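## Task

Get the AAA battery into the blue box (you may release it as soon as any part of it is inside), then cover the blue box with the lid that belongs to it. Finish with the hands open and moved away. The robot must not topple or end up leaning, and anything that stays in place only because the robot is holding it does not count.

## Robot and tools

ROBOT. A wheeled cart with two arms (left_arm, right_arm) and a head that pans and tilts. The cameras are head_camera, left_wrist_camera and right_wrist_camera. The cart is 0.53 m wide and spans x = -0.35 to 0.07 m. Each arm's vertical pan axis sits at x = -0.060, with y = +0.155 for left_arm and -0.155 for right_arm. The shoulder is 0.03 m out from that axis and 0.89 m above the floor. Link lengths: upper arm 0.116, forearm 0.135, hand 0.162 m. The fixed-jaw tip reaches about 0.44 m from its pan axis at most and cannot go below about 0.55 m above the floor.

FRAMES. Base frame: origin on the floor midway between the drive wheels, x forward, y left, z up, in metres. The left_hand and right_hand results are the fixed-jaw tips in this frame, so a held object sits beside the tip on the swinging-jaw side. Hand axes: z runs out along the fingers, y runs from the swinging jaw toward the fixed jaw. The odometry frame is the base frame where the scene began. base_odometry is computed from wheel rotation only, so wheel slip looks like travel; heading is in radians, positive to the left, from -3.142 to 3.142. Hand positions may be off by a few centimetres, differently per arm.

execute_actions. Argument "actions": a list holding one action or none (empty list just reports state and images). An action may hold "base", "joints", or both; their motions start together. "base" takes exactly one key: {"translate_m": d}, a relative drive straight ahead by d metres from the current spot, -1.4 to 1.4, positive forward; or {"rotate_rad": d}, a relative turn in place by d radians, -3.2 to 3.2, positive counter-clockwise seen from above. There is no sideways motion. "joints" is one dictionary covering the head and both arms, keyed by name, each value an absolute target angle in radians (not an offset). Ranges: head_pan_rad -3.2 to 3.2 (0 forward, positive left); head_tilt_rad -0.76 to 1.45 (0 level, positive down); for each arm (left_arm_... and right_arm_...): shoulder_pan_rad -1.919 to 1.919, shoulder_lift_rad -1.745 to 1.745, elbow_flex_rad -1.69 to 1.58, wrist_flex_rad -1.658 to 1.658, wrist_roll_rad -2.743 to 2.841, gripper_rad 0 to 1.919. A joint left out of an action may keep driving toward its earlier target. Any unknown key or out-of-range value makes the whole call be rejected with no motion. Argument "cameras": list of camera names or "all"; missing, null or ["all"] gives all images, [] gives none.

JOINT MEANINGS. Pan: at 0, left_arm points left and right_arm right; positive swings either arm clockwise from above; straight ahead is +1.571 (left) and -1.571 (right). Bend: with lift, elbow and wrist all 0, the upper arm leans 0.24 rad outward from vertical and forearm and fingers are horizontal; positive bends downward; the three summed give how far the fingers point below horizontal (1.571 = straight down, possible only with the forearm no more than 0.08 rad above horizontal). Roll: -1.522 makes the jaws close across the arm's plane with fixed jaw on the left looking outward; 1.619 puts it on the right; 0.049 makes them close within the plane, fixed jaw below (level fingers) or toward the pan axis (fingers down). Gripper opening between tips: 0 gives 0.003 m, 0.3 gives 0.026, 0.6 gives 0.049, 1 gives 0.076, 1.919 gives 0.106. With level fingers over furniture keep the fixed jaw on the left, since the hand body then bulges about 0.08 m upward rather than downward.

OTHER TOOLS. wait: "seconds" 0 to 10; commands nothing, returns state and images. zoom_image: "camera" plus "region" [x0, y0, x1, y1] in pixels of that camera's latest full image, origin top-left, at most 504 by 504. finished_scene: "scene" is the current scene's number; it ends the scene permanently and reports success, so the goal must already hold stably.

RESULTS. joint_positions lists readings; the Motor temperatures line gives one block per arm in that same joint order. base_status and joint_status describe how the last accepted action ended: "done" (for the base: the wheels turned the commanded amount, slip included), "off_target" (resting away from target, possibly still pushing; on a free empty arm this means load, obstruction or a tripped motor), "time_out" (target dropped, holds in place). "joint command not followed", usually with a "cause:" line, means a clearance check refused an arm's targets (the gripper still moves); such joints show "not_followed" and may be retried each action until valid targets are sent. on_its_own reports motion you did not command. The pictures line names the returned images in order. Once a result reports a stop, the remaining execute_actions, wait and finished_scene calls in that reply are skipped. The simulation keeps running while you think, holding your last command.

CAUTIONS. Loaded or far-reaching joints sag toward gravity; aim past the target by the last sag. A joint stuck more than about 0.30 rad off for about 2 s trips its motor to 20 % torque (no status says so); reset by waiting until it settles, then commanding 0.2 rad from the reading on the side away from the old target (or 0.04 rad beyond a range end; for a jaw, the end itself). Gripping: targets below the touching angle squeeze, strongest at 0.2 below; going lower can trip the jaw. A holding jaw reads "off_target". Payload about 0.4 kg per hand at full reach, 0.7 kg within 0.28 m of the pan axis. Long holds heat shoulder_lift motors: MOTOR HOT from 55 °C, and at 70 °C an OVER-TEMPERATURE FAULT stops the arm and joints show "limit_stop_at_motor_heat" (resend targets afterwards). Stow pose: pan -1.75 (left) or 1.75 (right), lift 0.05, elbow 1.35, wrist_flex -1.55, wrist_roll -1.52; stow in two actions, wrists first, then the rest; leaving stow, do not move wrists first. Stowed, turning needs 0.44 m clear radius. Turning or reversing beside a desk can snag the cart's rear and tip it; pulling on things in front tips it most easily. Never let the arms or hands collide or press hard together. Avoid drops, slips, slams and hard pushes, and never leave objects held up only by the robot.

Each tool is called after ">>>" as name(argument=value, ...) on one line, values as JSON.

## Session

>>> execute_actions(actions=[])

Scene clock: 0.00 s.
Motor temperatures (°C, as the motors report them): left_arm=[28 28 27 26 27] | right_arm=[27 27 28 30 28]
base_odometry: x=+0.000 y=+0.000 heading=+0.000 (m, m, rad; odometry frame)
base_status: not commanded
joint_positions: head_pan_rad=-0.020 head_tilt_rad=+0.021 left_arm_shoulder_pan_rad=-1.758 left_arm_shoulder_lift_rad=+0.057 left_arm_elbow_flex_rad=+1.309 left_arm_wrist_flex_rad=-1.479 left_arm_wrist_roll_rad=-1.546 left_arm_gripper_rad=+1.920 right_arm_shoulder_pan_rad=+1.744 right_arm_shoulder_lift_rad=+0.071 right_arm_elbow_flex_rad=+1.366 right_arm_wrist_flex_rad=-1.549 right_arm_wrist_roll_rad=-1.542 right_arm_gripper_rad=+1.920
joint_status: not commanded
left_hand: x=-0.3109 y=+0.0995 z=+0.8919 quat_wxyz=(-0.079, -0.664, -0.054, +0.742) (m; base frame)
right_hand: x=-0.3067 y=-0.1197 z=+0.8892 quat_wxyz=(-0.057, +0.663, -0.064, -0.743) (m; base frame)
pictures: head_camera, left_wrist_camera, right_wrist_camera
Images, in order (width x height): head_camera 644x476, left_wrist_camera 644x476, right_wrist_camera 644x476.

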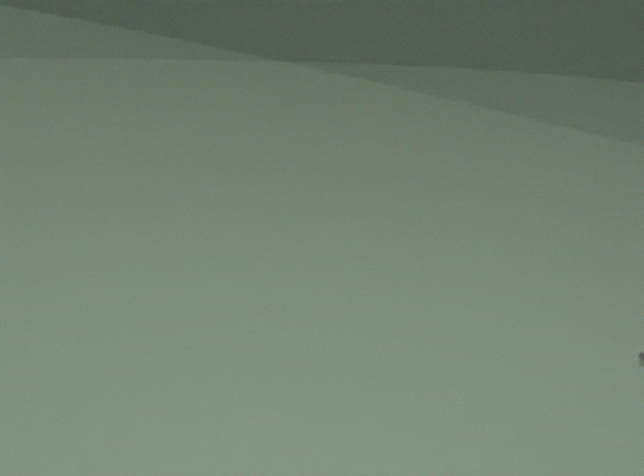

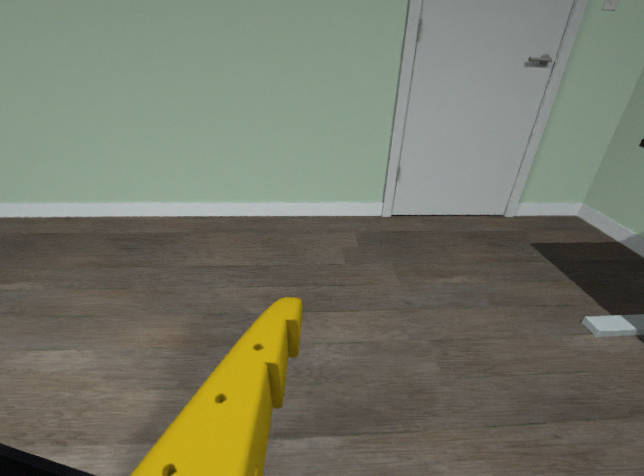

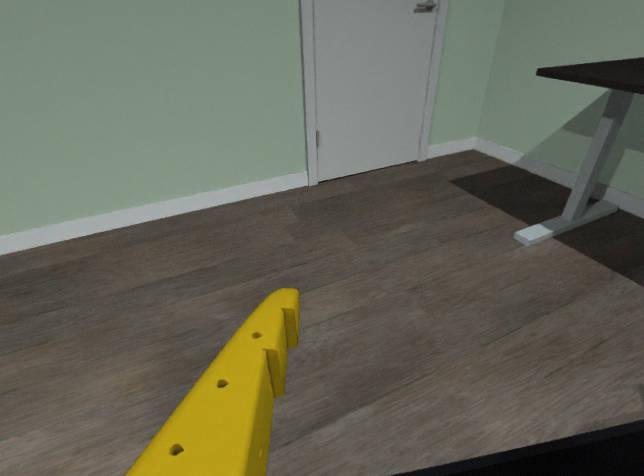

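>>> execute_actions(actions=[{"joints":{"head_pan_rad":2.0,"head_tilt_rad":0.4}}], cameras=["head_camera"])

Scene clock: 2.30 s.
Motor temperatures (°C, as the motors report them): left_arm=[28 28 27 26 27] | right_arm=[27 27 28 30 28]
base_odometry: x=+0.000 y=+0.000 heading=+0.000 (m, m, rad; odometry frame)
base_status: not commanded
joint_positions: head_pan_rad=+1.990 head_tilt_rad=+0.393 left_arm_shoulder_pan_rad=-1.758 left_arm_shoulder_lift_rad=+0.057 left_arm_elbow_flex_rad=+1.309 left_arm_wrist_flex_rad=-1.479 left_arm_wrist_roll_rad=-1.546 left_arm_gripper_rad=+1.920 right_arm_shoulder_pan_rad=+1.744 right_arm_shoulder_lift_rad=+0.071 right_arm_elbow_flex_rad=+1.366 right_arm_wrist_flex_rad=-1.549 right_arm_wrist_roll_rad=-1.542 right_arm_gripper_rad=+1.920
joint_status: all done
left_hand: x=-0.3109 y=+0.0995 z=+0.8919 quat_wxyz=(-0.079, -0.664, -0.054, +0.742) (m; base frame)
right_hand: x=-0.3067 y=-0.1197 z=+0.8892 quat_wxyz=(-0.057, +0.663, -0.064, -0.743) (m; base frame)
pictures: head_camera
Images, in order (width x height): head_camera 644x476.

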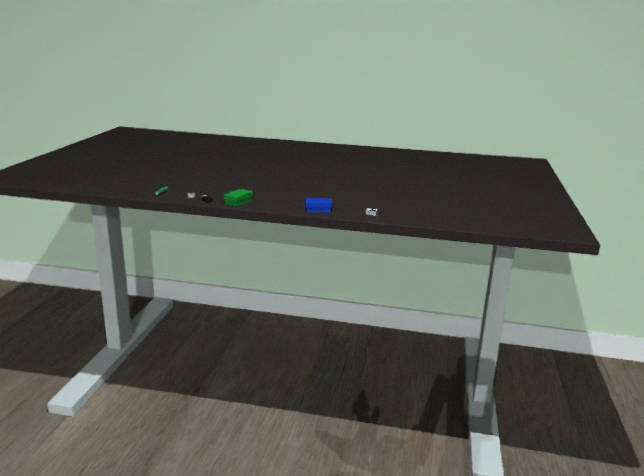

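>>> zoom_image(camera="head_camera", region=[130, 160, 410, 240])

Region (130, 160, 410, 240) of head_camera's 644x476 image, scaled by 1.800; it fills the top 144 rows of this view, and the rest is white.

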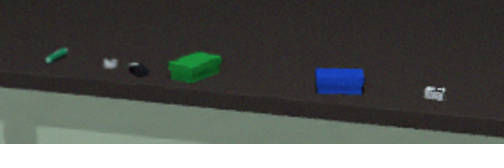

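>>> execute_actions(actions=[{"joints":{"head_pan_rad":0.6,"head_tilt_rad":0.9}}], cameras=["head_camera"])

Scene clock: 4.87 s.
Motor temperatures (°C, as the motors report them): left_arm=[28 28 27 26 27] | right_arm=[27 27 28 30 28]
base_odometry: x=+0.000 y=+0.000 heading=+0.000 (m, m, rad; odometry frame)
base_status: not commanded
joint_positions: head_pan_rad=+0.610 head_tilt_rad=+0.895 left_arm_shoulder_pan_rad=-1.758 left_arm_shoulder_lift_rad=+0.057 left_arm_elbow_flex_rad=+1.309 left_arm_wrist_flex_rad=-1.479 left_arm_wrist_roll_rad=-1.546 left_arm_gripper_rad=+1.920 right_arm_shoulder_pan_rad=+1.744 right_arm_shoulder_lift_rad=+0.071 right_arm_elbow_flex_rad=+1.366 right_arm_wrist_flex_rad=-1.549 right_arm_wrist_roll_rad=-1.542 right_arm_gripper_rad=+1.920
joint_status: all done
left_hand: x=-0.3109 y=+0.0995 z=+0.8919 quat_wxyz=(-0.079, -0.664, -0.054, +0.742) (m; base frame)
right_hand: x=-0.3067 y=-0.1197 z=+0.8892 quat_wxyz=(-0.057, +0.663, -0.064, -0.743) (m; base frame)
pictures: head_camera
Images, in order (width x height): head_camera 644x476.

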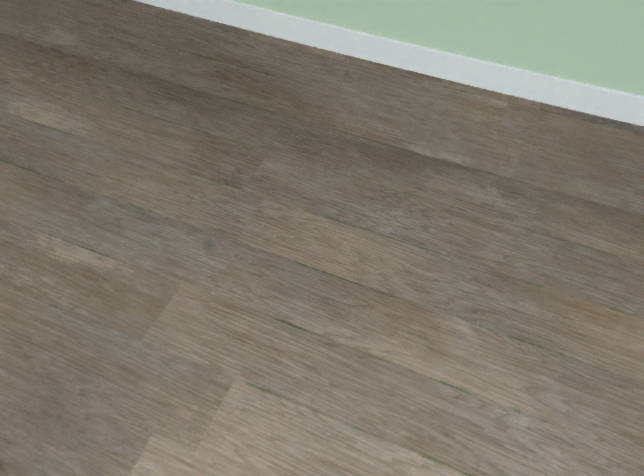

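>>> execute_actions(actions=[{"base":{"rotate_rad":2.2},"joints":{"head_pan_rad":0.0,"head_tilt_rad":0.4}}], cameras=["head_camera"])

>>> execute_actions(actions=[{"base":{"translate_m":0.6},"joints":{"head_pan_rad":-0.2,"head_tilt_rad":0.55}}], cameras=["head_camera"])

Scene clock: 8.53 s.
Motor temperatures (°C, as the motors report them): left_arm=[28 28 27 26 27] | right_arm=[27 27 28 30 28]
base_odometry: x=-0.001 y=+0.000 heading=+2.199 (m, m, rad; odometry frame)
base_status: done
joint_positions: head_pan_rad=+0.010 head_tilt_rad=+0.413 left_arm_shoulder_pan_rad=-1.758 left_arm_shoulder_lift_rad=+0.057 left_arm_elbow_flex_rad=+1.309 left_arm_wrist_flex_rad=-1.479 left_arm_wrist_roll_rad=-1.546 left_arm_gripper_rad=+1.920 right_arm_shoulder_pan_rad=+1.744 right_arm_shoulder_lift_rad=+0.071 right_arm_elbow_flex_rad=+1.366 right_arm_wrist_flex_rad=-1.549 right_arm_wrist_roll_rad=-1.542 right_arm_gripper_rad=+1.920
joint_status: all done
left_hand: x=-0.3109 y=+0.0995 z=+0.8919 quat_wxyz=(-0.079, -0.664, -0.054, +0.742) (m; base frame)
right_hand: x=-0.3067 y=-0.1197 z=+0.8892 quat_wxyz=(-0.057, +0.663, -0.064, -0.743) (m; base frame)
pictures: head_camera
Images, in order (width x height): head_camera 644x476.

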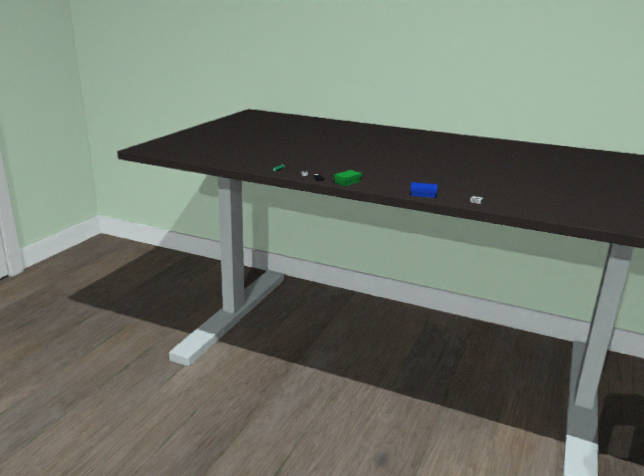

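Scene clock: 12.37 s.
Motor temperatures (°C, as the motors report them): left_arm=[28 28 27 26 27] | right_arm=[27 27 28 30 28]
base_odometry: x=-0.354 y=+0.485 heading=+2.199 (m, m, rad; odometry frame)
base_status: done
joint_positions: head_pan_rad=-0.190 head_tilt_rad=+0.544 left_arm_shoulder_pan_rad=-1.758 left_arm_shoulder_lift_rad=+0.057 left_arm_elbow_flex_rad=+1.309 left_arm_wrist_flex_rad=-1.479 left_arm_wrist_roll_rad=-1.546 left_arm_gripper_rad=+1.920 right_arm_shoulder_pan_rad=+1.744 right_arm_shoulder_lift_rad=+0.071 right_arm_elbow_flex_rad=+1.366 right_arm_wrist_flex_rad=-1.549 right_arm_wrist_roll_rad=-1.542 right_arm_gripper_rad=+1.920
joint_status: all done
left_hand: x=-0.3109 y=+0.0995 z=+0.8919 quat_wxyz=(-0.079, -0.664, -0.054, +0.742) (m; base frame)
right_hand: x=-0.3067 y=-0.1197 z=+0.8892 quat_wxyz=(-0.057, +0.663, -0.064, -0.743) (m; base frame)
pictures: head_camera
Images, in order (width x height): head_camera 644x476.

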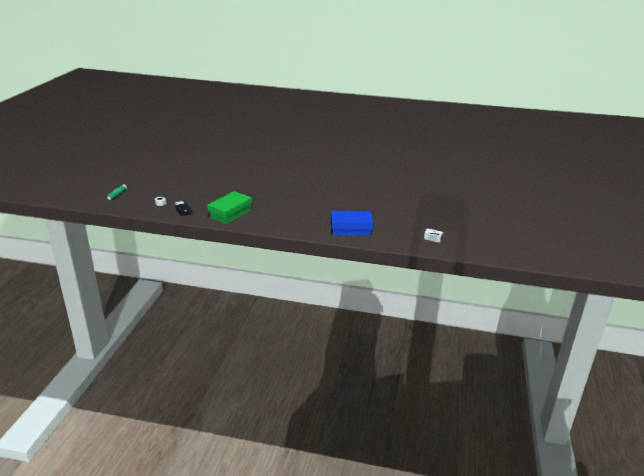

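>>> zoom_image(camera="head_camera", region=[300, 190, 400, 250])

>>> zoom_image(camera="head_camera", region=[90, 170, 270, 240])

Region (300, 190, 400, 250) of head_camera's 644x476 image, scaled by 5.040; it fills the top 302 rows of this view, and the rest is white.

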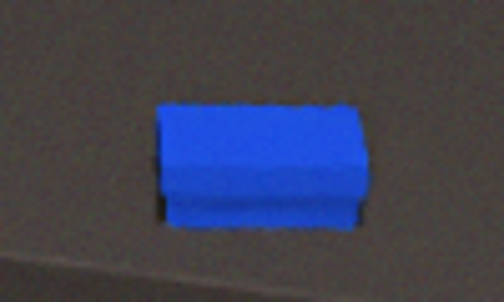

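Region (90, 170, 270, 240) of head_camera's 644x476 image, scaled by 2.800.

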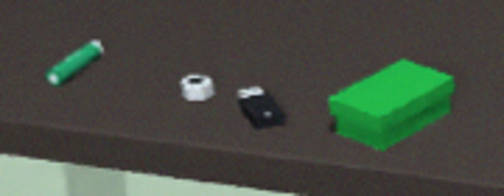

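>>> execute_actions(actions=[{"base":{"rotate_rad":0.16},"joints":{"left_arm_shoulder_pan_rad":1.2,"left_arm_shoulder_lift_rad":0.0,"left_arm_elbow_flex_rad":0.0,"right_arm_shoulder_pan_rad":-1.5,"right_arm_shoulder_lift_rad":0.0,"right_arm_elbow_flex_rad":0.0}}], cameras=[])

>>> execute_actions(actions=[{"base":{"translate_m":0.49},"joints":{"left_arm_wrist_flex_rad":1.4,"right_arm_wrist_flex_rad":1.4,"left_arm_shoulder_lift_rad":-0.2,"right_arm_shoulder_lift_rad":-0.2,"head_pan_rad":-0.5,"head_tilt_rad":0.8}}], cameras=["head_camera"])

>>> execute_actions(actions=[{"base":{"rotate_rad":-0.54},"joints":{"head_pan_rad":0.0,"head_tilt_rad":0.85}}])

Scene clock: 17.20 s.
Motor temperatures (°C, as the motors report them): left_arm=[28 28 27 26 27] | right_arm=[27 27 28 30 28]
base_odometry: x=-0.354 y=+0.485 heading=+2.358 (m, m, rad; odometry frame)
base_status: done
joint_positions: head_pan_rad=-0.190 head_tilt_rad=+0.544 left_arm_shoulder_pan_rad=+1.193 left_arm_shoulder_lift_rad=+0.035 left_arm_elbow_flex_rad=+0.039 left_arm_wrist_flex_rad=-1.479 left_arm_wrist_roll_rad=-1.546 left_arm_gripper_rad=+1.920 right_arm_shoulder_pan_rad=-1.493 right_arm_shoulder_lift_rad=+0.036 right_arm_elbow_flex_rad=+0.040 right_arm_wrist_flex_rad=-1.549 right_arm_wrist_roll_rad=-1.542 right_arm_gripper_rad=+1.920
joint_status: all done
left_hand: x=+0.1451 y=+0.2447 z=+1.1591 quat_wxyz=(+0.977, -0.015, +0.082, +0.199) (m; base frame)
right_hand: x=+0.1530 y=-0.1639 z=+1.1602 quat_wxyz=(+0.998, +0.002, +0.049, -0.029) (m; base frame)
pictures: none
No camera images: the call's "cameras" was empty. Leave "cameras" out to get every camera's image.

Scene clock: 20.50 s.
Motor temperatures (°C, as the motors report them): left_arm=[28 28 27 26 27] | right_arm=[27 27 28 30 28]
base_odometry: x=-0.702 y=+0.831 heading=+2.358 (m, m, rad; odometry frame)
base_status: done
joint_positions: head_pan_rad=-0.490 head_tilt_rad=+0.795 left_arm_shoulder_pan_rad=+1.193 left_arm_shoulder_lift_rad=-0.164 left_arm_elbow_flex_rad=+0.036 left_arm_wrist_flex_rad=+1.394 left_arm_wrist_roll_rad=-1.546 left_arm_gripper_rad=+1.920 right_arm_shoulder_pan_rad=-1.493 right_arm_shoulder_lift_rad=-0.161 right_arm_elbow_flex_rad=+0.037 right_arm_wrist_flex_rad=+1.395 right_arm_wrist_roll_rad=-1.542 right_arm_gripper_rad=+1.920
joint_status: all done
left_hand: x=+0.1425 y=+0.2437 z=+0.8790 quat_wxyz=(+0.149, -0.174, +0.973, +0.030) (m; base frame)
right_hand: x=+0.1604 y=-0.1645 z=+0.8780 quat_wxyz=(+0.149, +0.048, +0.988, -0.004) (m; base frame)
pictures: head_camera
Images, in order (width x height): head_camera 644x476.

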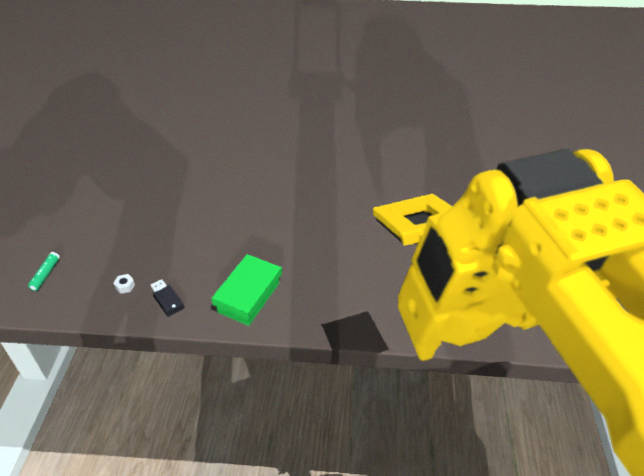

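Scene clock: 21.87 s.
Motor temperatures (°C, as the motors report them): left_arm=[28 28 27 26 27] | right_arm=[27 27 28 30 28]
base_odometry: x=-0.702 y=+0.830 heading=+1.820 (m, m, rad; odometry frame)
base_status: done
joint_positions: head_pan_rad=-0.010 head_tilt_rad=+0.845 left_arm_shoulder_pan_rad=+1.193 left_arm_shoulder_lift_rad=-0.164 left_arm_elbow_flex_rad=+0.036 left_arm_wrist_flex_rad=+1.394 left_arm_wrist_roll_rad=-1.546 left_arm_gripper_rad=+1.920 right_arm_shoulder_pan_rad=-1.493 right_arm_shoulder_lift_rad=-0.161 right_arm_elbow_flex_rad=+0.037 right_arm_wrist_flex_rad=+1.395 right_arm_wrist_roll_rad=-1.542 right_arm_gripper_rad=+1.920
joint_status: all done
left_hand: x=+0.1425 y=+0.2437 z=+0.8790 quat_wxyz=(+0.149, -0.174, +0.973, +0.030) (m; base frame)
right_hand: x=+0.1604 y=-0.1645 z=+0.8780 quat_wxyz=(+0.149, +0.048, +0.988, -0.004) (m; base frame)
pictures: head_camera, left_wrist_camera, right_wrist_camera
Images, in order (width x height): head_camera 644x476, left_wrist_camera 644x476, right_wrist_camera 644x476.

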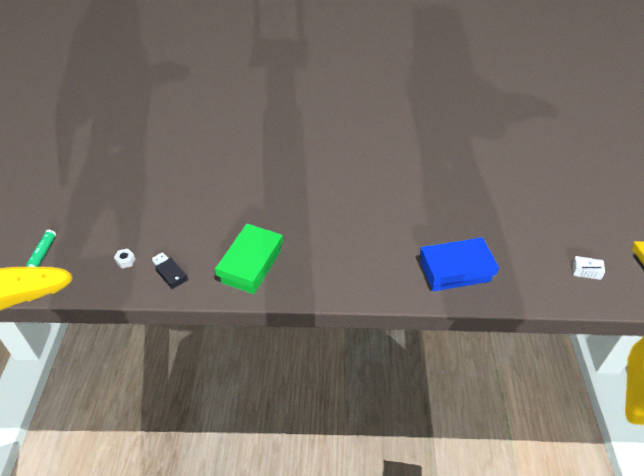

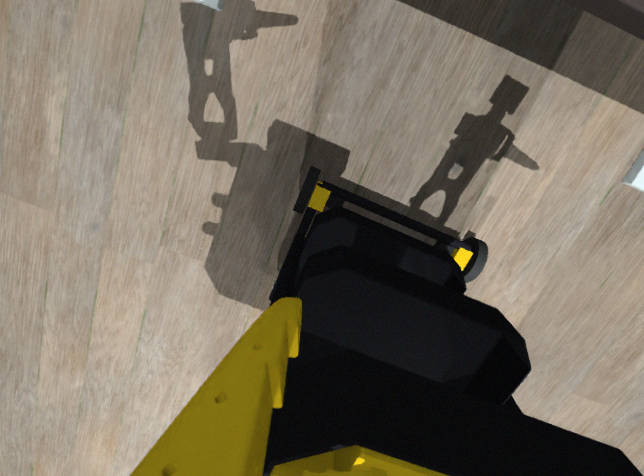

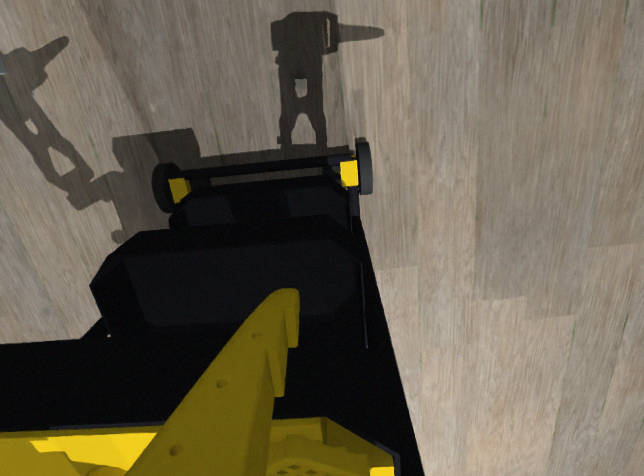

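>>> execute_actions(actions=[{"base":{"translate_m":0.2},"joints":{"head_pan_rad":0.0,"head_tilt_rad":1.15,"left_arm_shoulder_pan_rad":0.7,"right_arm_shoulder_pan_rad":-0.9}}])

Scene clock: 25.60 s.
Motor temperatures (°C, as the motors report them): left_arm=[28 28 27 26 27] | right_arm=[27 27 28 30 28]
base_odometry: x=-0.751 y=+1.024 heading=+1.819 (m, m, rad; odometry frame)
base_status: done
joint_positions: head_pan_rad=-0.010 head_tilt_rad=+1.145 left_arm_shoulder_pan_rad=+0.708 left_arm_shoulder_lift_rad=-0.164 left_arm_elbow_flex_rad=+0.036 left_arm_wrist_flex_rad=+1.394 left_arm_wrist_roll_rad=-1.546 left_arm_gripper_rad=+1.920 right_arm_shoulder_pan_rad=-0.908 right_arm_shoulder_lift_rad=-0.161 right_arm_elbow_flex_rad=+0.037 right_arm_wrist_flex_rad=+1.395 right_arm_wrist_roll_rad=-1.542 right_arm_gripper_rad=+1.920
joint_status: all done
left_hand: x=+0.0778 y=+0.3278 z=+0.8790 quat_wxyz=(+0.137, -0.402, +0.903, +0.065) (m; base frame)
right_hand: x=+0.1186 y=-0.2845 z=+0.8780 quat_wxyz=(+0.141, +0.331, +0.932, -0.047) (m; base frame)
pictures: head_camera, left_wrist_camera, right_wrist_camera
Images, in order (width x height): head_camera 644x476, left_wrist_camera 644x476, right_wrist_camera 644x476.

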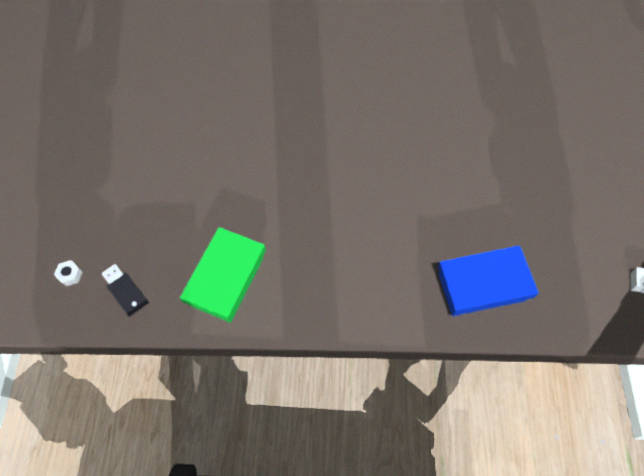

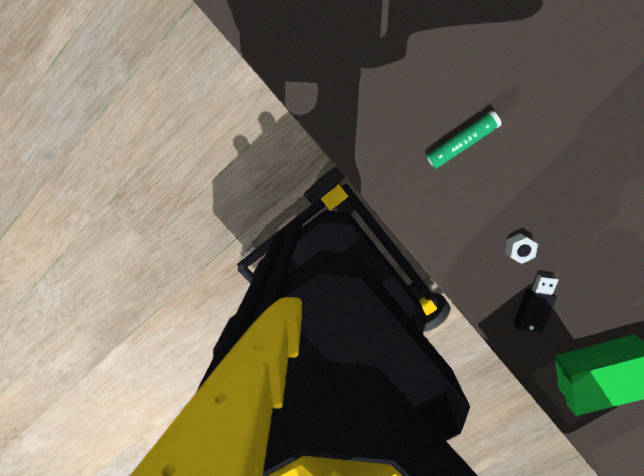

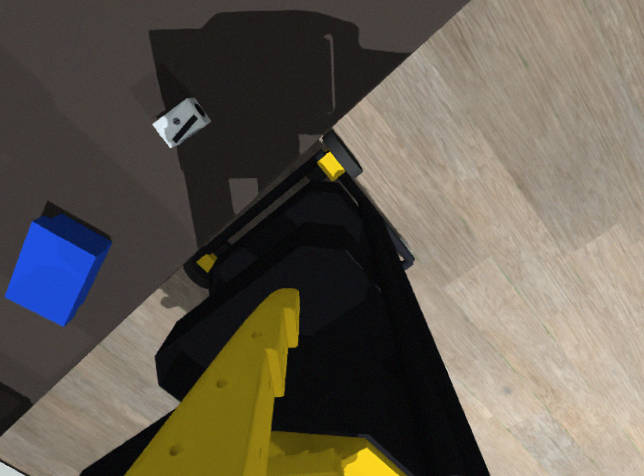

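>>> execute_actions(actions=[{"joints":{"right_arm_shoulder_pan_rad":-1.71,"right_arm_shoulder_lift_rad":-0.14,"right_arm_elbow_flex_rad":0.40,"right_arm_wrist_flex_rad":1.25,"right_arm_wrist_roll_rad":0.05,"right_arm_gripper_rad":0.9,"head_pan_rad":-0.2,"head_tilt_rad":1.2}}], cameras=["head_camera","right_wrist_camera"])

Scene clock: 28.53 s.
Motor temperatures (°C, as the motors report them): left_arm=[28 28 27 26 27] | right_arm=[27 27 28 30 28]
base_odometry: x=-0.751 y=+1.024 heading=+1.819 (m, m, rad; odometry frame)
base_status: not commanded
joint_positions: head_pan_rad=-0.190 head_tilt_rad=+1.195 left_arm_shoulder_pan_rad=+0.708 left_arm_shoulder_lift_rad=-0.164 left_arm_elbow_flex_rad=+0.036 left_arm_wrist_flex_rad=+1.394 left_arm_wrist_roll_rad=-1.546 left_arm_gripper_rad=+1.920 right_arm_shoulder_pan_rad=-1.702 right_arm_shoulder_lift_rad=-0.138 right_arm_elbow_flex_rad=+0.401 right_arm_wrist_flex_rad=+1.257 right_arm_wrist_roll_rad=+0.043 right_arm_gripper_rad=+0.911
joint_status: all done
left_hand: x=+0.0778 y=+0.3278 z=+0.8790 quat_wxyz=(+0.137, -0.402, +0.903, +0.065) (m; base frame)
right_hand: x=+0.1131 y=-0.1326 z=+0.8186 quat_wxyz=(+0.019, -0.750, +0.661, -0.017) (m; base frame)
pictures: head_camera, right_wrist_camera
Images, in order (width x height): head_camera 644x476, right_wrist_camera 644x476.

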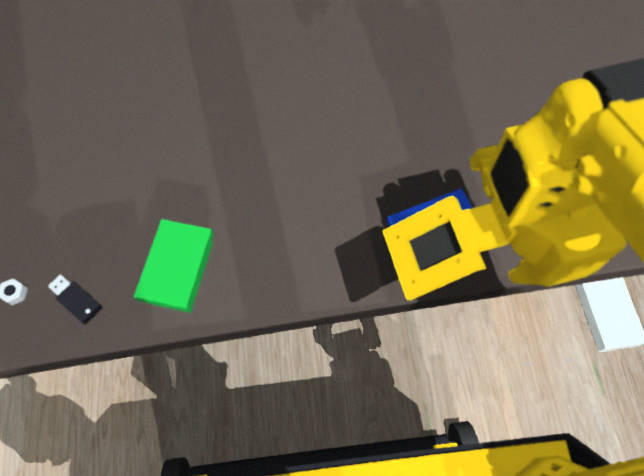

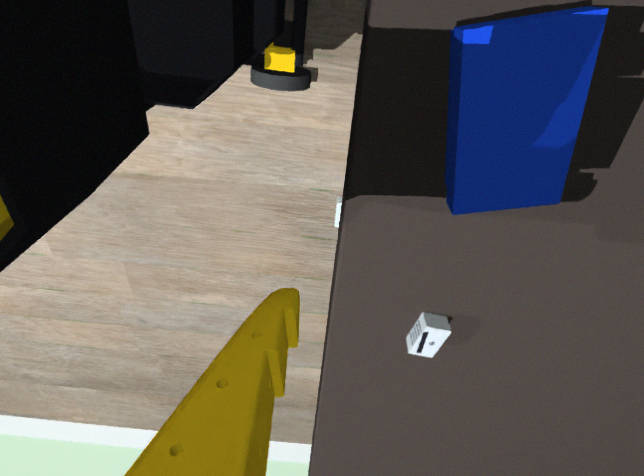

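>>> execute_actions(actions=[{"base":{"translate_m":0.04},"joints":{"right_arm_shoulder_pan_rad":-1.76}}], cameras=["head_camera","right_wrist_camera"])

Scene clock: 29.90 s.
Motor temperatures (°C, as the motors report them): left_arm=[28 28 27 26 27] | right_arm=[27 27 28 30 28]
base_odometry: x=-0.761 y=+1.064 heading=+1.820 (m, m, rad; odometry frame)
base_status: done
joint_positions: head_pan_rad=-0.190 head_tilt_rad=+1.195 left_arm_shoulder_pan_rad=+0.707 left_arm_shoulder_lift_rad=-0.164 left_arm_elbow_flex_rad=+0.036 left_arm_wrist_flex_rad=+1.394 left_arm_wrist_roll_rad=-1.546 left_arm_gripper_rad=+1.920 right_arm_shoulder_pan_rad=-1.752 right_arm_shoulder_lift_rad=-0.138 right_arm_elbow_flex_rad=+0.401 right_arm_wrist_flex_rad=+1.255 right_arm_wrist_roll_rad=+0.043 right_arm_gripper_rad=+0.911
joint_status: all done
left_hand: x=+0.0776 y=+0.3280 z=+0.8790 quat_wxyz=(+0.137, -0.403, +0.902, +0.065) (m; base frame)
right_hand: x=+0.1120 y=-0.1238 z=+0.8186 quat_wxyz=(+0.020, -0.766, +0.642, -0.017) (m; base frame)
pictures: head_camera, right_wrist_camera
Images, in order (width x height): head_camera 644x476, right_wrist_camera 644x476.

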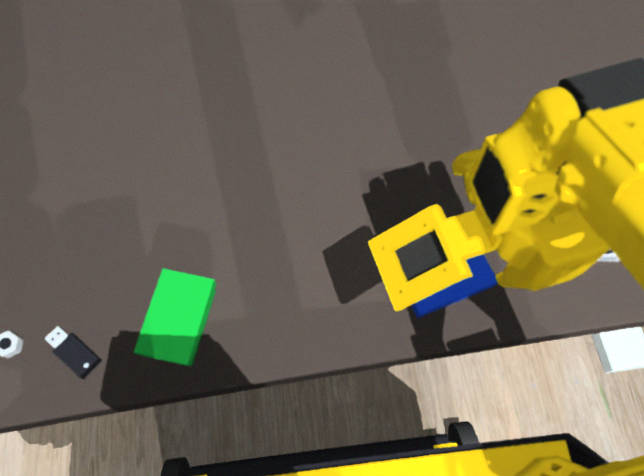

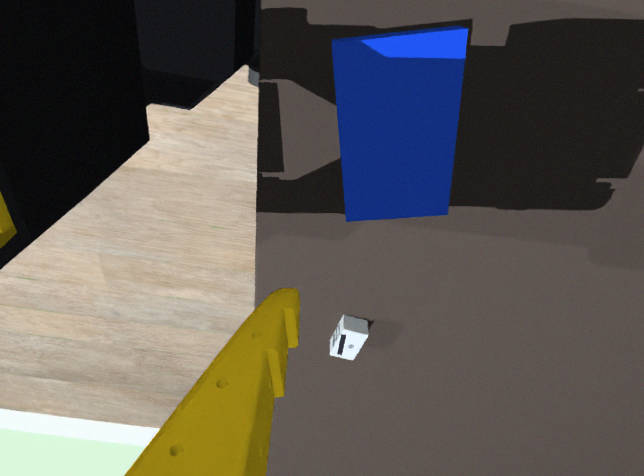

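>>> execute_actions(actions=[{"joints":{"right_arm_shoulder_lift_rad":0.09,"right_arm_elbow_flex_rad":0.45,"right_arm_wrist_flex_rad":1.01,"right_arm_gripper_rad":0.75,"head_pan_rad":-0.45}}], cameras=["head_camera","right_wrist_camera"])

Scene clock: 31.10 s.
Motor temperatures (°C, as the motors report them): left_arm=[28 28 27 26 27] | right_arm=[27 27 28 30 28]
base_odometry: x=-0.761 y=+1.064 heading=+1.820 (m, m, rad; odometry frame)
base_status: not commanded
joint_positions: head_pan_rad=-0.440 head_tilt_rad=+1.195 left_arm_shoulder_pan_rad=+0.707 left_arm_shoulder_lift_rad=-0.164 left_arm_elbow_flex_rad=+0.036 left_arm_wrist_flex_rad=+1.394 left_arm_wrist_roll_rad=-1.546 left_arm_gripper_rad=+1.920 right_arm_shoulder_pan_rad=-1.752 right_arm_shoulder_lift_rad=+0.094 right_arm_elbow_flex_rad=+0.451 right_arm_wrist_flex_rad=+1.016 right_arm_wrist_roll_rad=+0.043 right_arm_gripper_rad=+0.761
joint_status: all done
left_hand: x=+0.0776 y=+0.3280 z=+0.8790 quat_wxyz=(+0.137, -0.403, +0.902, +0.065) (m; base frame)
right_hand: x=+0.1176 y=-0.1228 z=+0.7773 quat_wxyz=(+0.004, -0.766, +0.643, -0.003) (m; base frame)
pictures: head_camera, right_wrist_camera
Images, in order (width x height): head_camera 644x476, right_wrist_camera 644x476.

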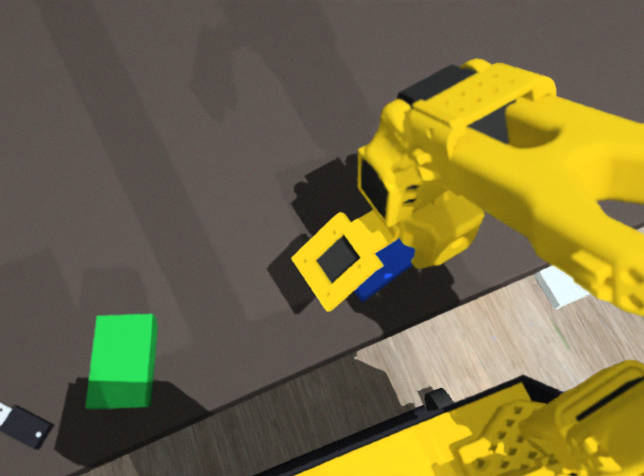

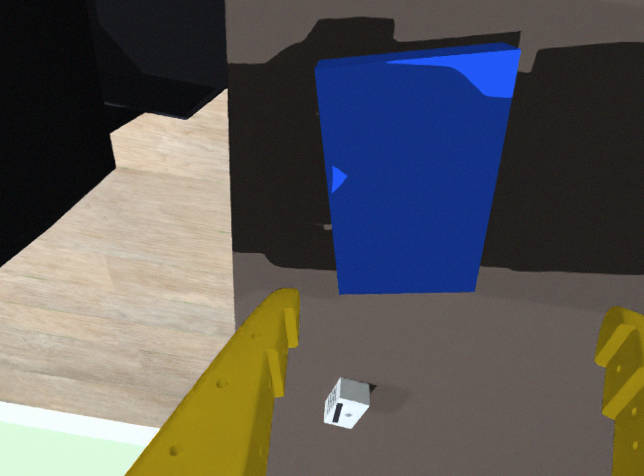

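>>> execute_actions(actions=[{"joints":{"right_arm_shoulder_lift_rad":0.238,"right_arm_elbow_flex_rad":0.447,"right_arm_wrist_flex_rad":0.878,"right_arm_wrist_roll_rad":0.14}}], cameras=["head_camera","right_wrist_camera"])

Scene clock: 32.70 s.
Motor temperatures (°C, as the motors report them): left_arm=[28 28 27 26 27] | right_arm=[27 27 28 30 28]
base_odometry: x=-0.761 y=+1.064 heading=+1.820 (m, m, rad; odometry frame)
base_status: not commanded
joint_positions: head_pan_rad=-0.440 head_tilt_rad=+1.195 left_arm_shoulder_pan_rad=+0.707 left_arm_shoulder_lift_rad=-0.164 left_arm_elbow_flex_rad=+0.036 left_arm_wrist_flex_rad=+1.394 left_arm_wrist_roll_rad=-1.546 left_arm_gripper_rad=+1.920 right_arm_shoulder_pan_rad=-1.752 right_arm_shoulder_lift_rad=+0.243 right_arm_elbow_flex_rad=+0.451 right_arm_wrist_flex_rad=+0.884 right_arm_wrist_roll_rad=+0.132 right_arm_gripper_rad=+0.761
joint_status: all done
left_hand: x=+0.0776 y=+0.3280 z=+0.8790 quat_wxyz=(+0.137, -0.403, +0.902, +0.065) (m; base frame)
right_hand: x=+0.1198 y=-0.1231 z=+0.7538 quat_wxyz=(-0.003, -0.794, +0.608, +0.003) (m; base frame)
pictures: head_camera, right_wrist_camera
Images, in order (width x height): head_camera 644x476, right_wrist_camera 644x476.

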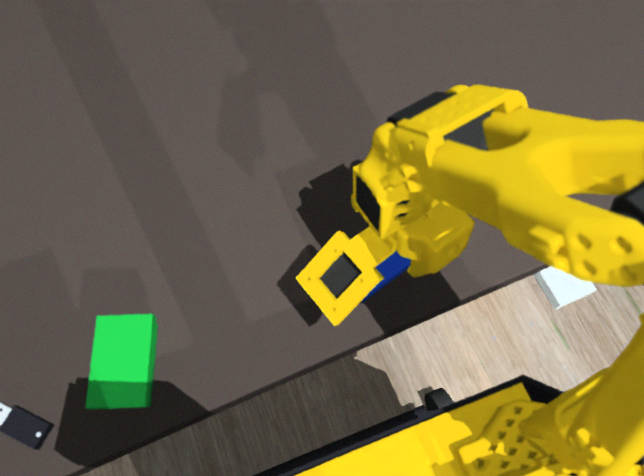

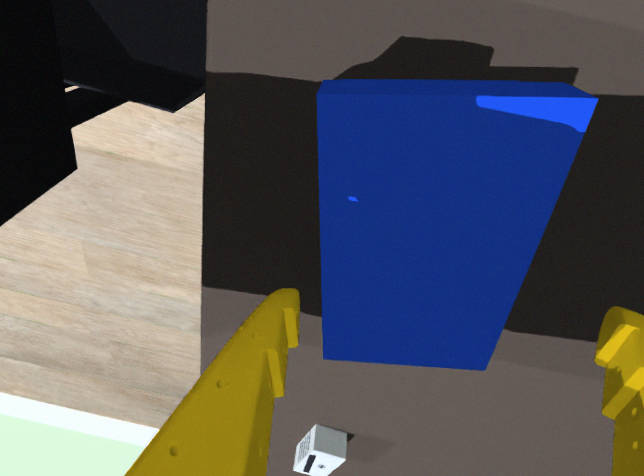

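>>> execute_actions(actions=[{"joints":{"right_arm_shoulder_lift_rad":0.345,"right_arm_elbow_flex_rad":0.435,"right_arm_wrist_flex_rad":0.78,"right_arm_gripper_rad":0.62}}], cameras=["right_wrist_camera"])

Scene clock: 33.87 s.
Motor temperatures (°C, as the motors report them): left_arm=[28 28 27 26 27] | right_arm=[27 27 28 30 28]
base_odometry: x=-0.761 y=+1.064 heading=+1.820 (m, m, rad; odometry frame)
base_status: not commanded
joint_positions: head_pan_rad=-0.440 head_tilt_rad=+1.195 left_arm_shoulder_pan_rad=+0.707 left_arm_shoulder_lift_rad=-0.164 left_arm_elbow_flex_rad=+0.036 left_arm_wrist_flex_rad=+1.394 left_arm_wrist_roll_rad=-1.546 left_arm_gripper_rad=+1.920 right_arm_shoulder_pan_rad=-1.752 right_arm_shoulder_lift_rad=+0.350 right_arm_elbow_flex_rad=+0.451 right_arm_wrist_flex_rad=+0.786 right_arm_wrist_roll_rad=+0.132 right_arm_gripper_rad=+0.631
joint_status: all done
left_hand: x=+0.0776 y=+0.3280 z=+0.8790 quat_wxyz=(+0.137, -0.403, +0.902, +0.065) (m; base frame)
right_hand: x=+0.1196 y=-0.1232 z=+0.7365 quat_wxyz=(-0.006, -0.794, +0.608, +0.006) (m; base frame)
pictures: right_wrist_camera
Images, in order (width x height): right_wrist_camera 644x476.

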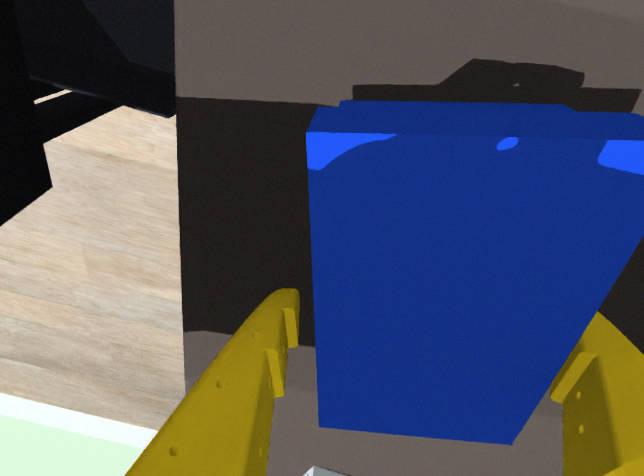

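>>> execute_actions(actions=[{"joints":{"right_arm_shoulder_lift_rad":0.30,"right_arm_wrist_flex_rad":0.825}}], cameras=["right_wrist_camera"])

>>> execute_actions(actions=[{"joints":{"right_arm_gripper_rad":0.35}}], cameras=["right_wrist_camera"])

Scene clock: 34.93 s.
Motor temperatures (°C, as the motors report them): left_arm=[28 28 27 26 27] | right_arm=[27 27 28 30 28]
base_odometry: x=-0.761 y=+1.064 heading=+1.820 (m, m, rad; odometry frame)
base_status: not commanded
joint_positions: head_pan_rad=-0.440 head_tilt_rad=+1.195 left_arm_shoulder_pan_rad=+0.707 left_arm_shoulder_lift_rad=-0.164 left_arm_elbow_flex_rad=+0.036 left_arm_wrist_flex_rad=+1.394 left_arm_wrist_roll_rad=-1.546 left_arm_gripper_rad=+1.920 right_arm_shoulder_pan_rad=-1.752 right_arm_shoulder_lift_rad=+0.344 right_arm_elbow_flex_rad=+0.451 right_arm_wrist_flex_rad=+0.818 right_arm_wrist_roll_rad=+0.132 right_arm_gripper_rad=+0.631
joint_status: all done
left_hand: x=+0.0776 y=+0.3280 z=+0.8790 quat_wxyz=(+0.137, -0.403, +0.902, +0.065) (m; base frame)
right_hand: x=+0.1154 y=-0.1239 z=+0.7378 quat_wxyz=(-0.016, -0.794, +0.608, +0.014) (m; base frame)
pictures: right_wrist_camera
Images, in order (width x height): right_wrist_camera 644x476.

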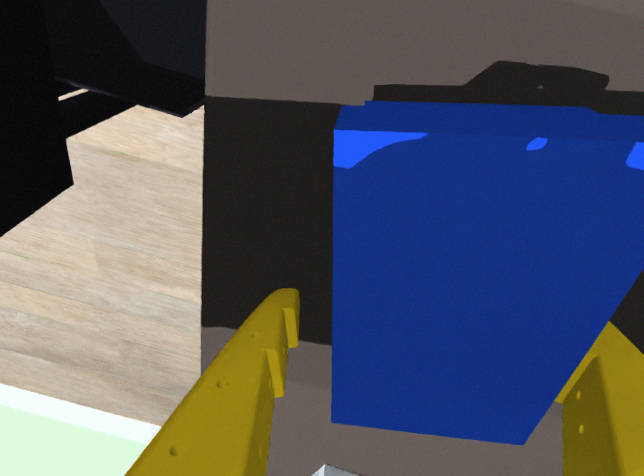

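Scene clock: 35.60 s.
Motor temperatures (°C, as the motors report them): left_arm=[28 28 27 26 27] | right_arm=[27 27 28 30 28]
base_odometry: x=-0.761 y=+1.064 heading=+1.820 (m, m, rad; odometry frame)
base_status: not commanded
joint_positions: head_pan_rad=-0.440 head_tilt_rad=+1.195 left_arm_shoulder_pan_rad=+0.707 left_arm_shoulder_lift_rad=-0.164 left_arm_elbow_flex_rad=+0.036 left_arm_wrist_flex_rad=+1.394 left_arm_wrist_roll_rad=-1.546 left_arm_gripper_rad=+1.920 right_arm_shoulder_pan_rad=-1.752 right_arm_shoulder_lift_rad=+0.342 right_arm_elbow_flex_rad=+0.451 right_arm_wrist_flex_rad=+0.818 right_arm_wrist_roll_rad=+0.132 right_arm_gripper_rad=+0.487
joint_status: right_arm_gripper_rad off_target (ended at +0.487, target +0.350)
left_hand: x=+0.0776 y=+0.3280 z=+0.8790 quat_wxyz=(+0.137, -0.403, +0.902, +0.065) (m; base frame)
right_hand: x=+0.1157 y=-0.1239 z=+0.7380 quat_wxyz=(-0.015, -0.794, +0.608, +0.014) (m; base frame)
pictures: right_wrist_camera
Images, in order (width x height): right_wrist_camera 644x476.

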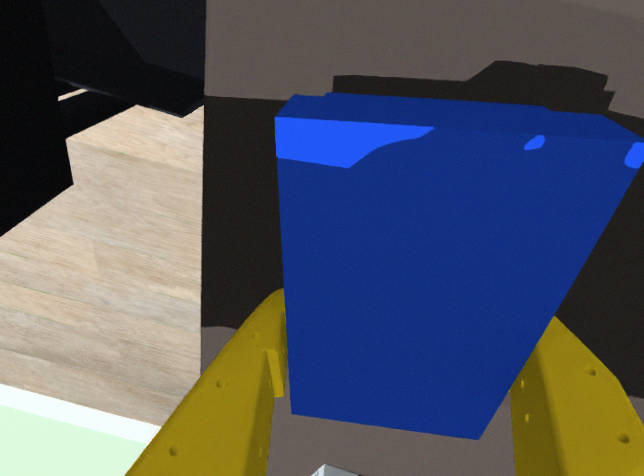

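>>> execute_actions(actions=[{"joints":{"right_arm_shoulder_lift_rad":0.17,"right_arm_wrist_flex_rad":0.94}}], cameras=["head_camera","right_wrist_camera"])

Scene clock: 36.57 s.
Motor temperatures (°C, as the motors report them): left_arm=[28 28 27 26 27] | right_arm=[27 27 28 30 28]
base_odometry: x=-0.761 y=+1.064 heading=+1.820 (m, m, rad; odometry frame)
base_status: not commanded
joint_positions: head_pan_rad=-0.440 head_tilt_rad=+1.195 left_arm_shoulder_pan_rad=+0.707 left_arm_shoulder_lift_rad=-0.164 left_arm_elbow_flex_rad=+0.036 left_arm_wrist_flex_rad=+1.394 left_arm_wrist_roll_rad=-1.546 left_arm_gripper_rad=+1.920 right_arm_shoulder_pan_rad=-1.752 right_arm_shoulder_lift_rad=+0.215 right_arm_elbow_flex_rad=+0.451 right_arm_wrist_flex_rad=+0.932 right_arm_wrist_roll_rad=+0.132 right_arm_gripper_rad=+0.487
joint_status: all done
left_hand: x=+0.0776 y=+0.3280 z=+0.8790 quat_wxyz=(+0.137, -0.403, +0.902, +0.065) (m; base frame)
right_hand: x=+0.1160 y=-0.1238 z=+0.7584 quat_wxyz=(-0.010, -0.794, +0.608, +0.009) (m; base frame)
pictures: head_camera, right_wrist_camera
Images, in order (width x height): head_camera 644x476, right_wrist_camera 644x476.

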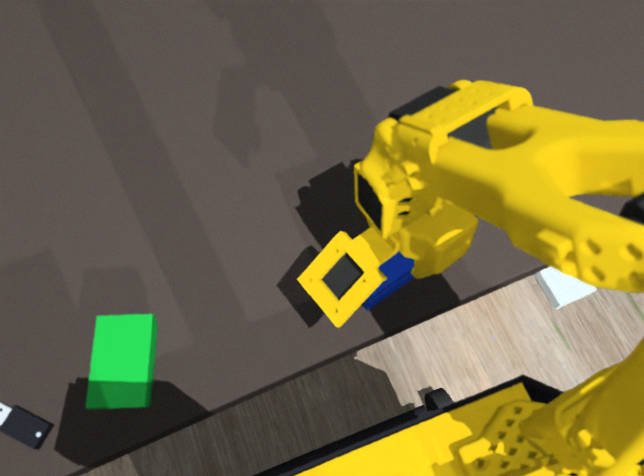

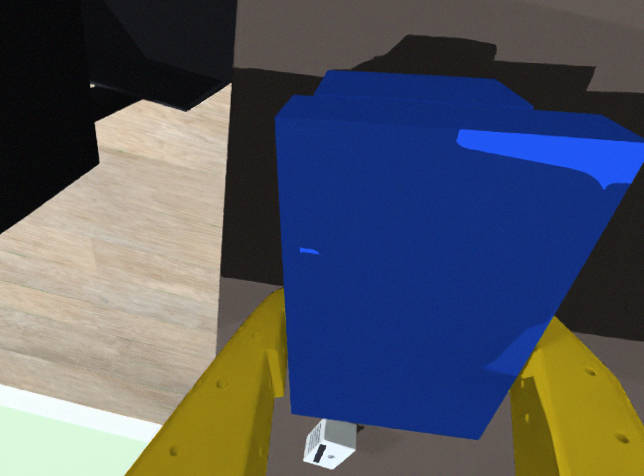

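>>> execute_actions(actions=[{"joints":{"right_arm_shoulder_lift_rad":-0.08,"right_arm_wrist_flex_rad":1.17,"left_arm_shoulder_pan_rad":1.11,"left_arm_shoulder_lift_rad":0.60,"left_arm_elbow_flex_rad":-0.42,"left_arm_wrist_flex_rad":1.2,"left_arm_wrist_roll_rad":-2.17,"left_arm_gripper_rad":0.5,"head_pan_rad":0.3}}])

>>> execute_actions(actions=[{"joints":{"right_arm_shoulder_pan_rad":-0.95,"head_pan_rad":0.0}}])

Scene clock: 38.50 s.
Motor temperatures (°C, as the motors report them): left_arm=[28 28 27 26 27] | right_arm=[27 27 28 30 28]
base_odometry: x=-0.761 y=+1.064 heading=+1.820 (m, m, rad; odometry frame)
base_status: not commanded
joint_positions: head_pan_rad=+0.290 head_tilt_rad=+1.195 left_arm_shoulder_pan_rad=+1.102 left_arm_shoulder_lift_rad=+0.621 left_arm_elbow_flex_rad=-0.381 left_arm_wrist_flex_rad=+1.209 left_arm_wrist_roll_rad=-2.160 left_arm_gripper_rad=+0.508 right_arm_shoulder_pan_rad=-1.752 right_arm_shoulder_lift_rad=-0.040 right_arm_elbow_flex_rad=+0.451 right_arm_wrist_flex_rad=+1.163 right_arm_wrist_roll_rad=+0.132 right_arm_gripper_rad=+0.487
joint_status: all done
left_hand: x=+0.1826 y=+0.2848 z=+0.7835 quat_wxyz=(+0.052, +0.084, +0.995, +0.032) (m; base frame)
right_hand: x=+0.1084 y=-0.1252 z=+0.7979 quat_wxyz=(-0.002, -0.794, +0.608, +0.001) (m; base frame)
pictures: head_camera, left_wrist_camera, right_wrist_camera
Images, in order (width x height): head_camera 644x476, left_wrist_camera 644x476, right_wrist_camera 644x476.

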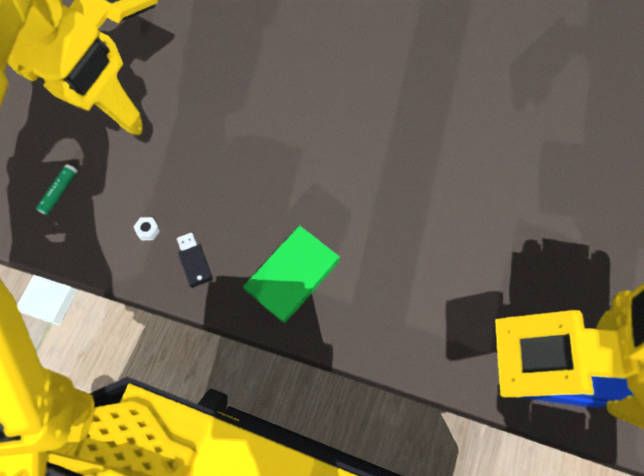

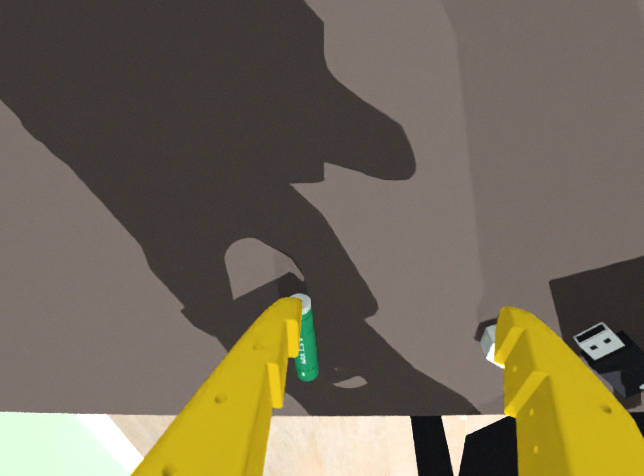

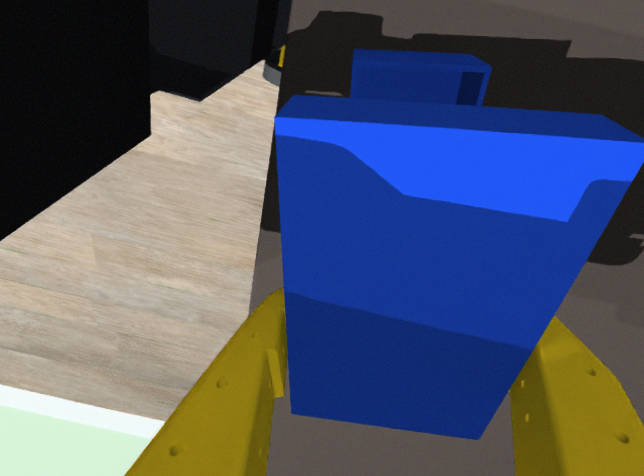

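Scene clock: 39.83 s.
Motor temperatures (°C, as the motors report them): left_arm=[28 28 27 26 27] | right_arm=[27 27 28 30 28]
base_odometry: x=-0.761 y=+1.064 heading=+1.820 (m, m, rad; odometry frame)
base_status: not commanded
joint_positions: head_pan_rad=+0.010 head_tilt_rad=+1.195 left_arm_shoulder_pan_rad=+1.102 left_arm_shoulder_lift_rad=+0.621 left_arm_elbow_flex_rad=-0.381 left_arm_wrist_flex_rad=+1.209 left_arm_wrist_roll_rad=-2.160 left_arm_gripper_rad=+0.508 right_arm_shoulder_pan_rad=-0.959 right_arm_shoulder_lift_rad=-0.040 right_arm_elbow_flex_rad=+0.451 right_arm_wrist_flex_rad=+1.163 right_arm_wrist_roll_rad=+0.132 right_arm_gripper_rad=+0.487
joint_status: all done
left_hand: x=+0.1826 y=+0.2848 z=+0.7835 quat_wxyz=(+0.052, +0.084, +0.995, +0.032) (m; base frame)
right_hand: x=+0.0794 y=-0.2541 z=+0.7979 quat_wxyz=(-0.001, -0.498, +0.867, +0.002) (m; base frame)
pictures: head_camera, left_wrist_camera, right_wrist_camera
Images, in order (width x height): head_camera 644x476, left_wrist_camera 644x476, right_wrist_camera 644x476.

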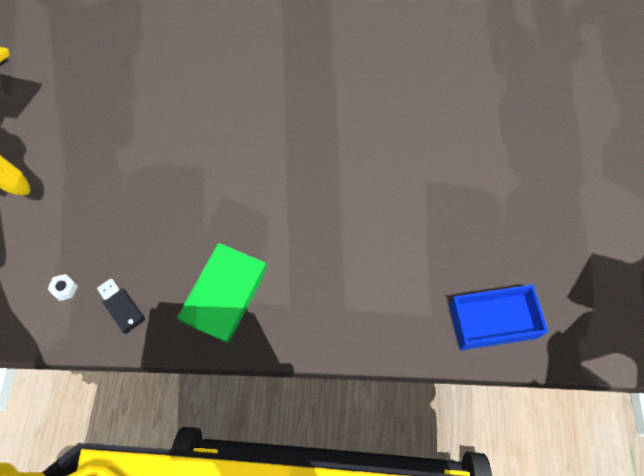

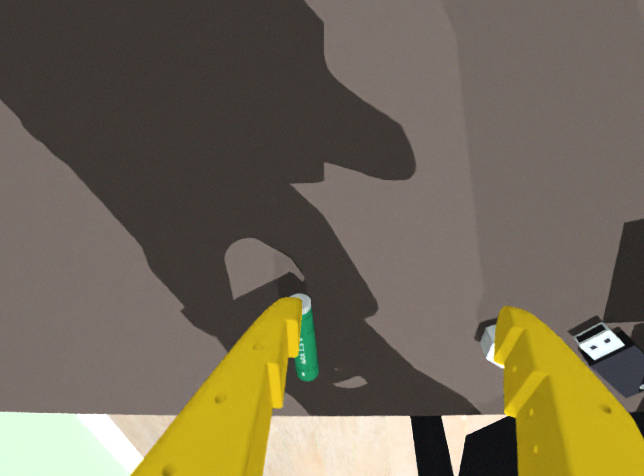

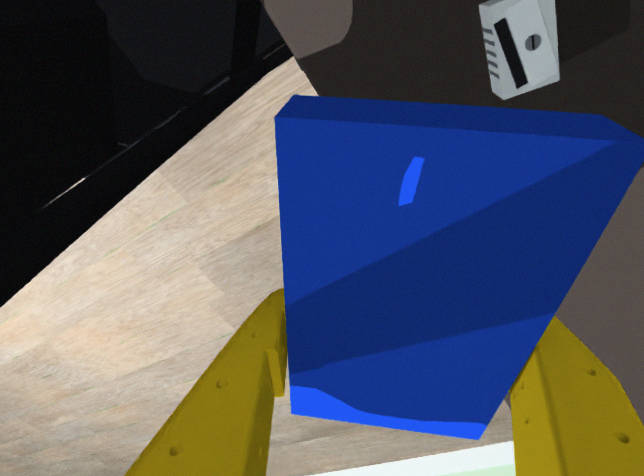

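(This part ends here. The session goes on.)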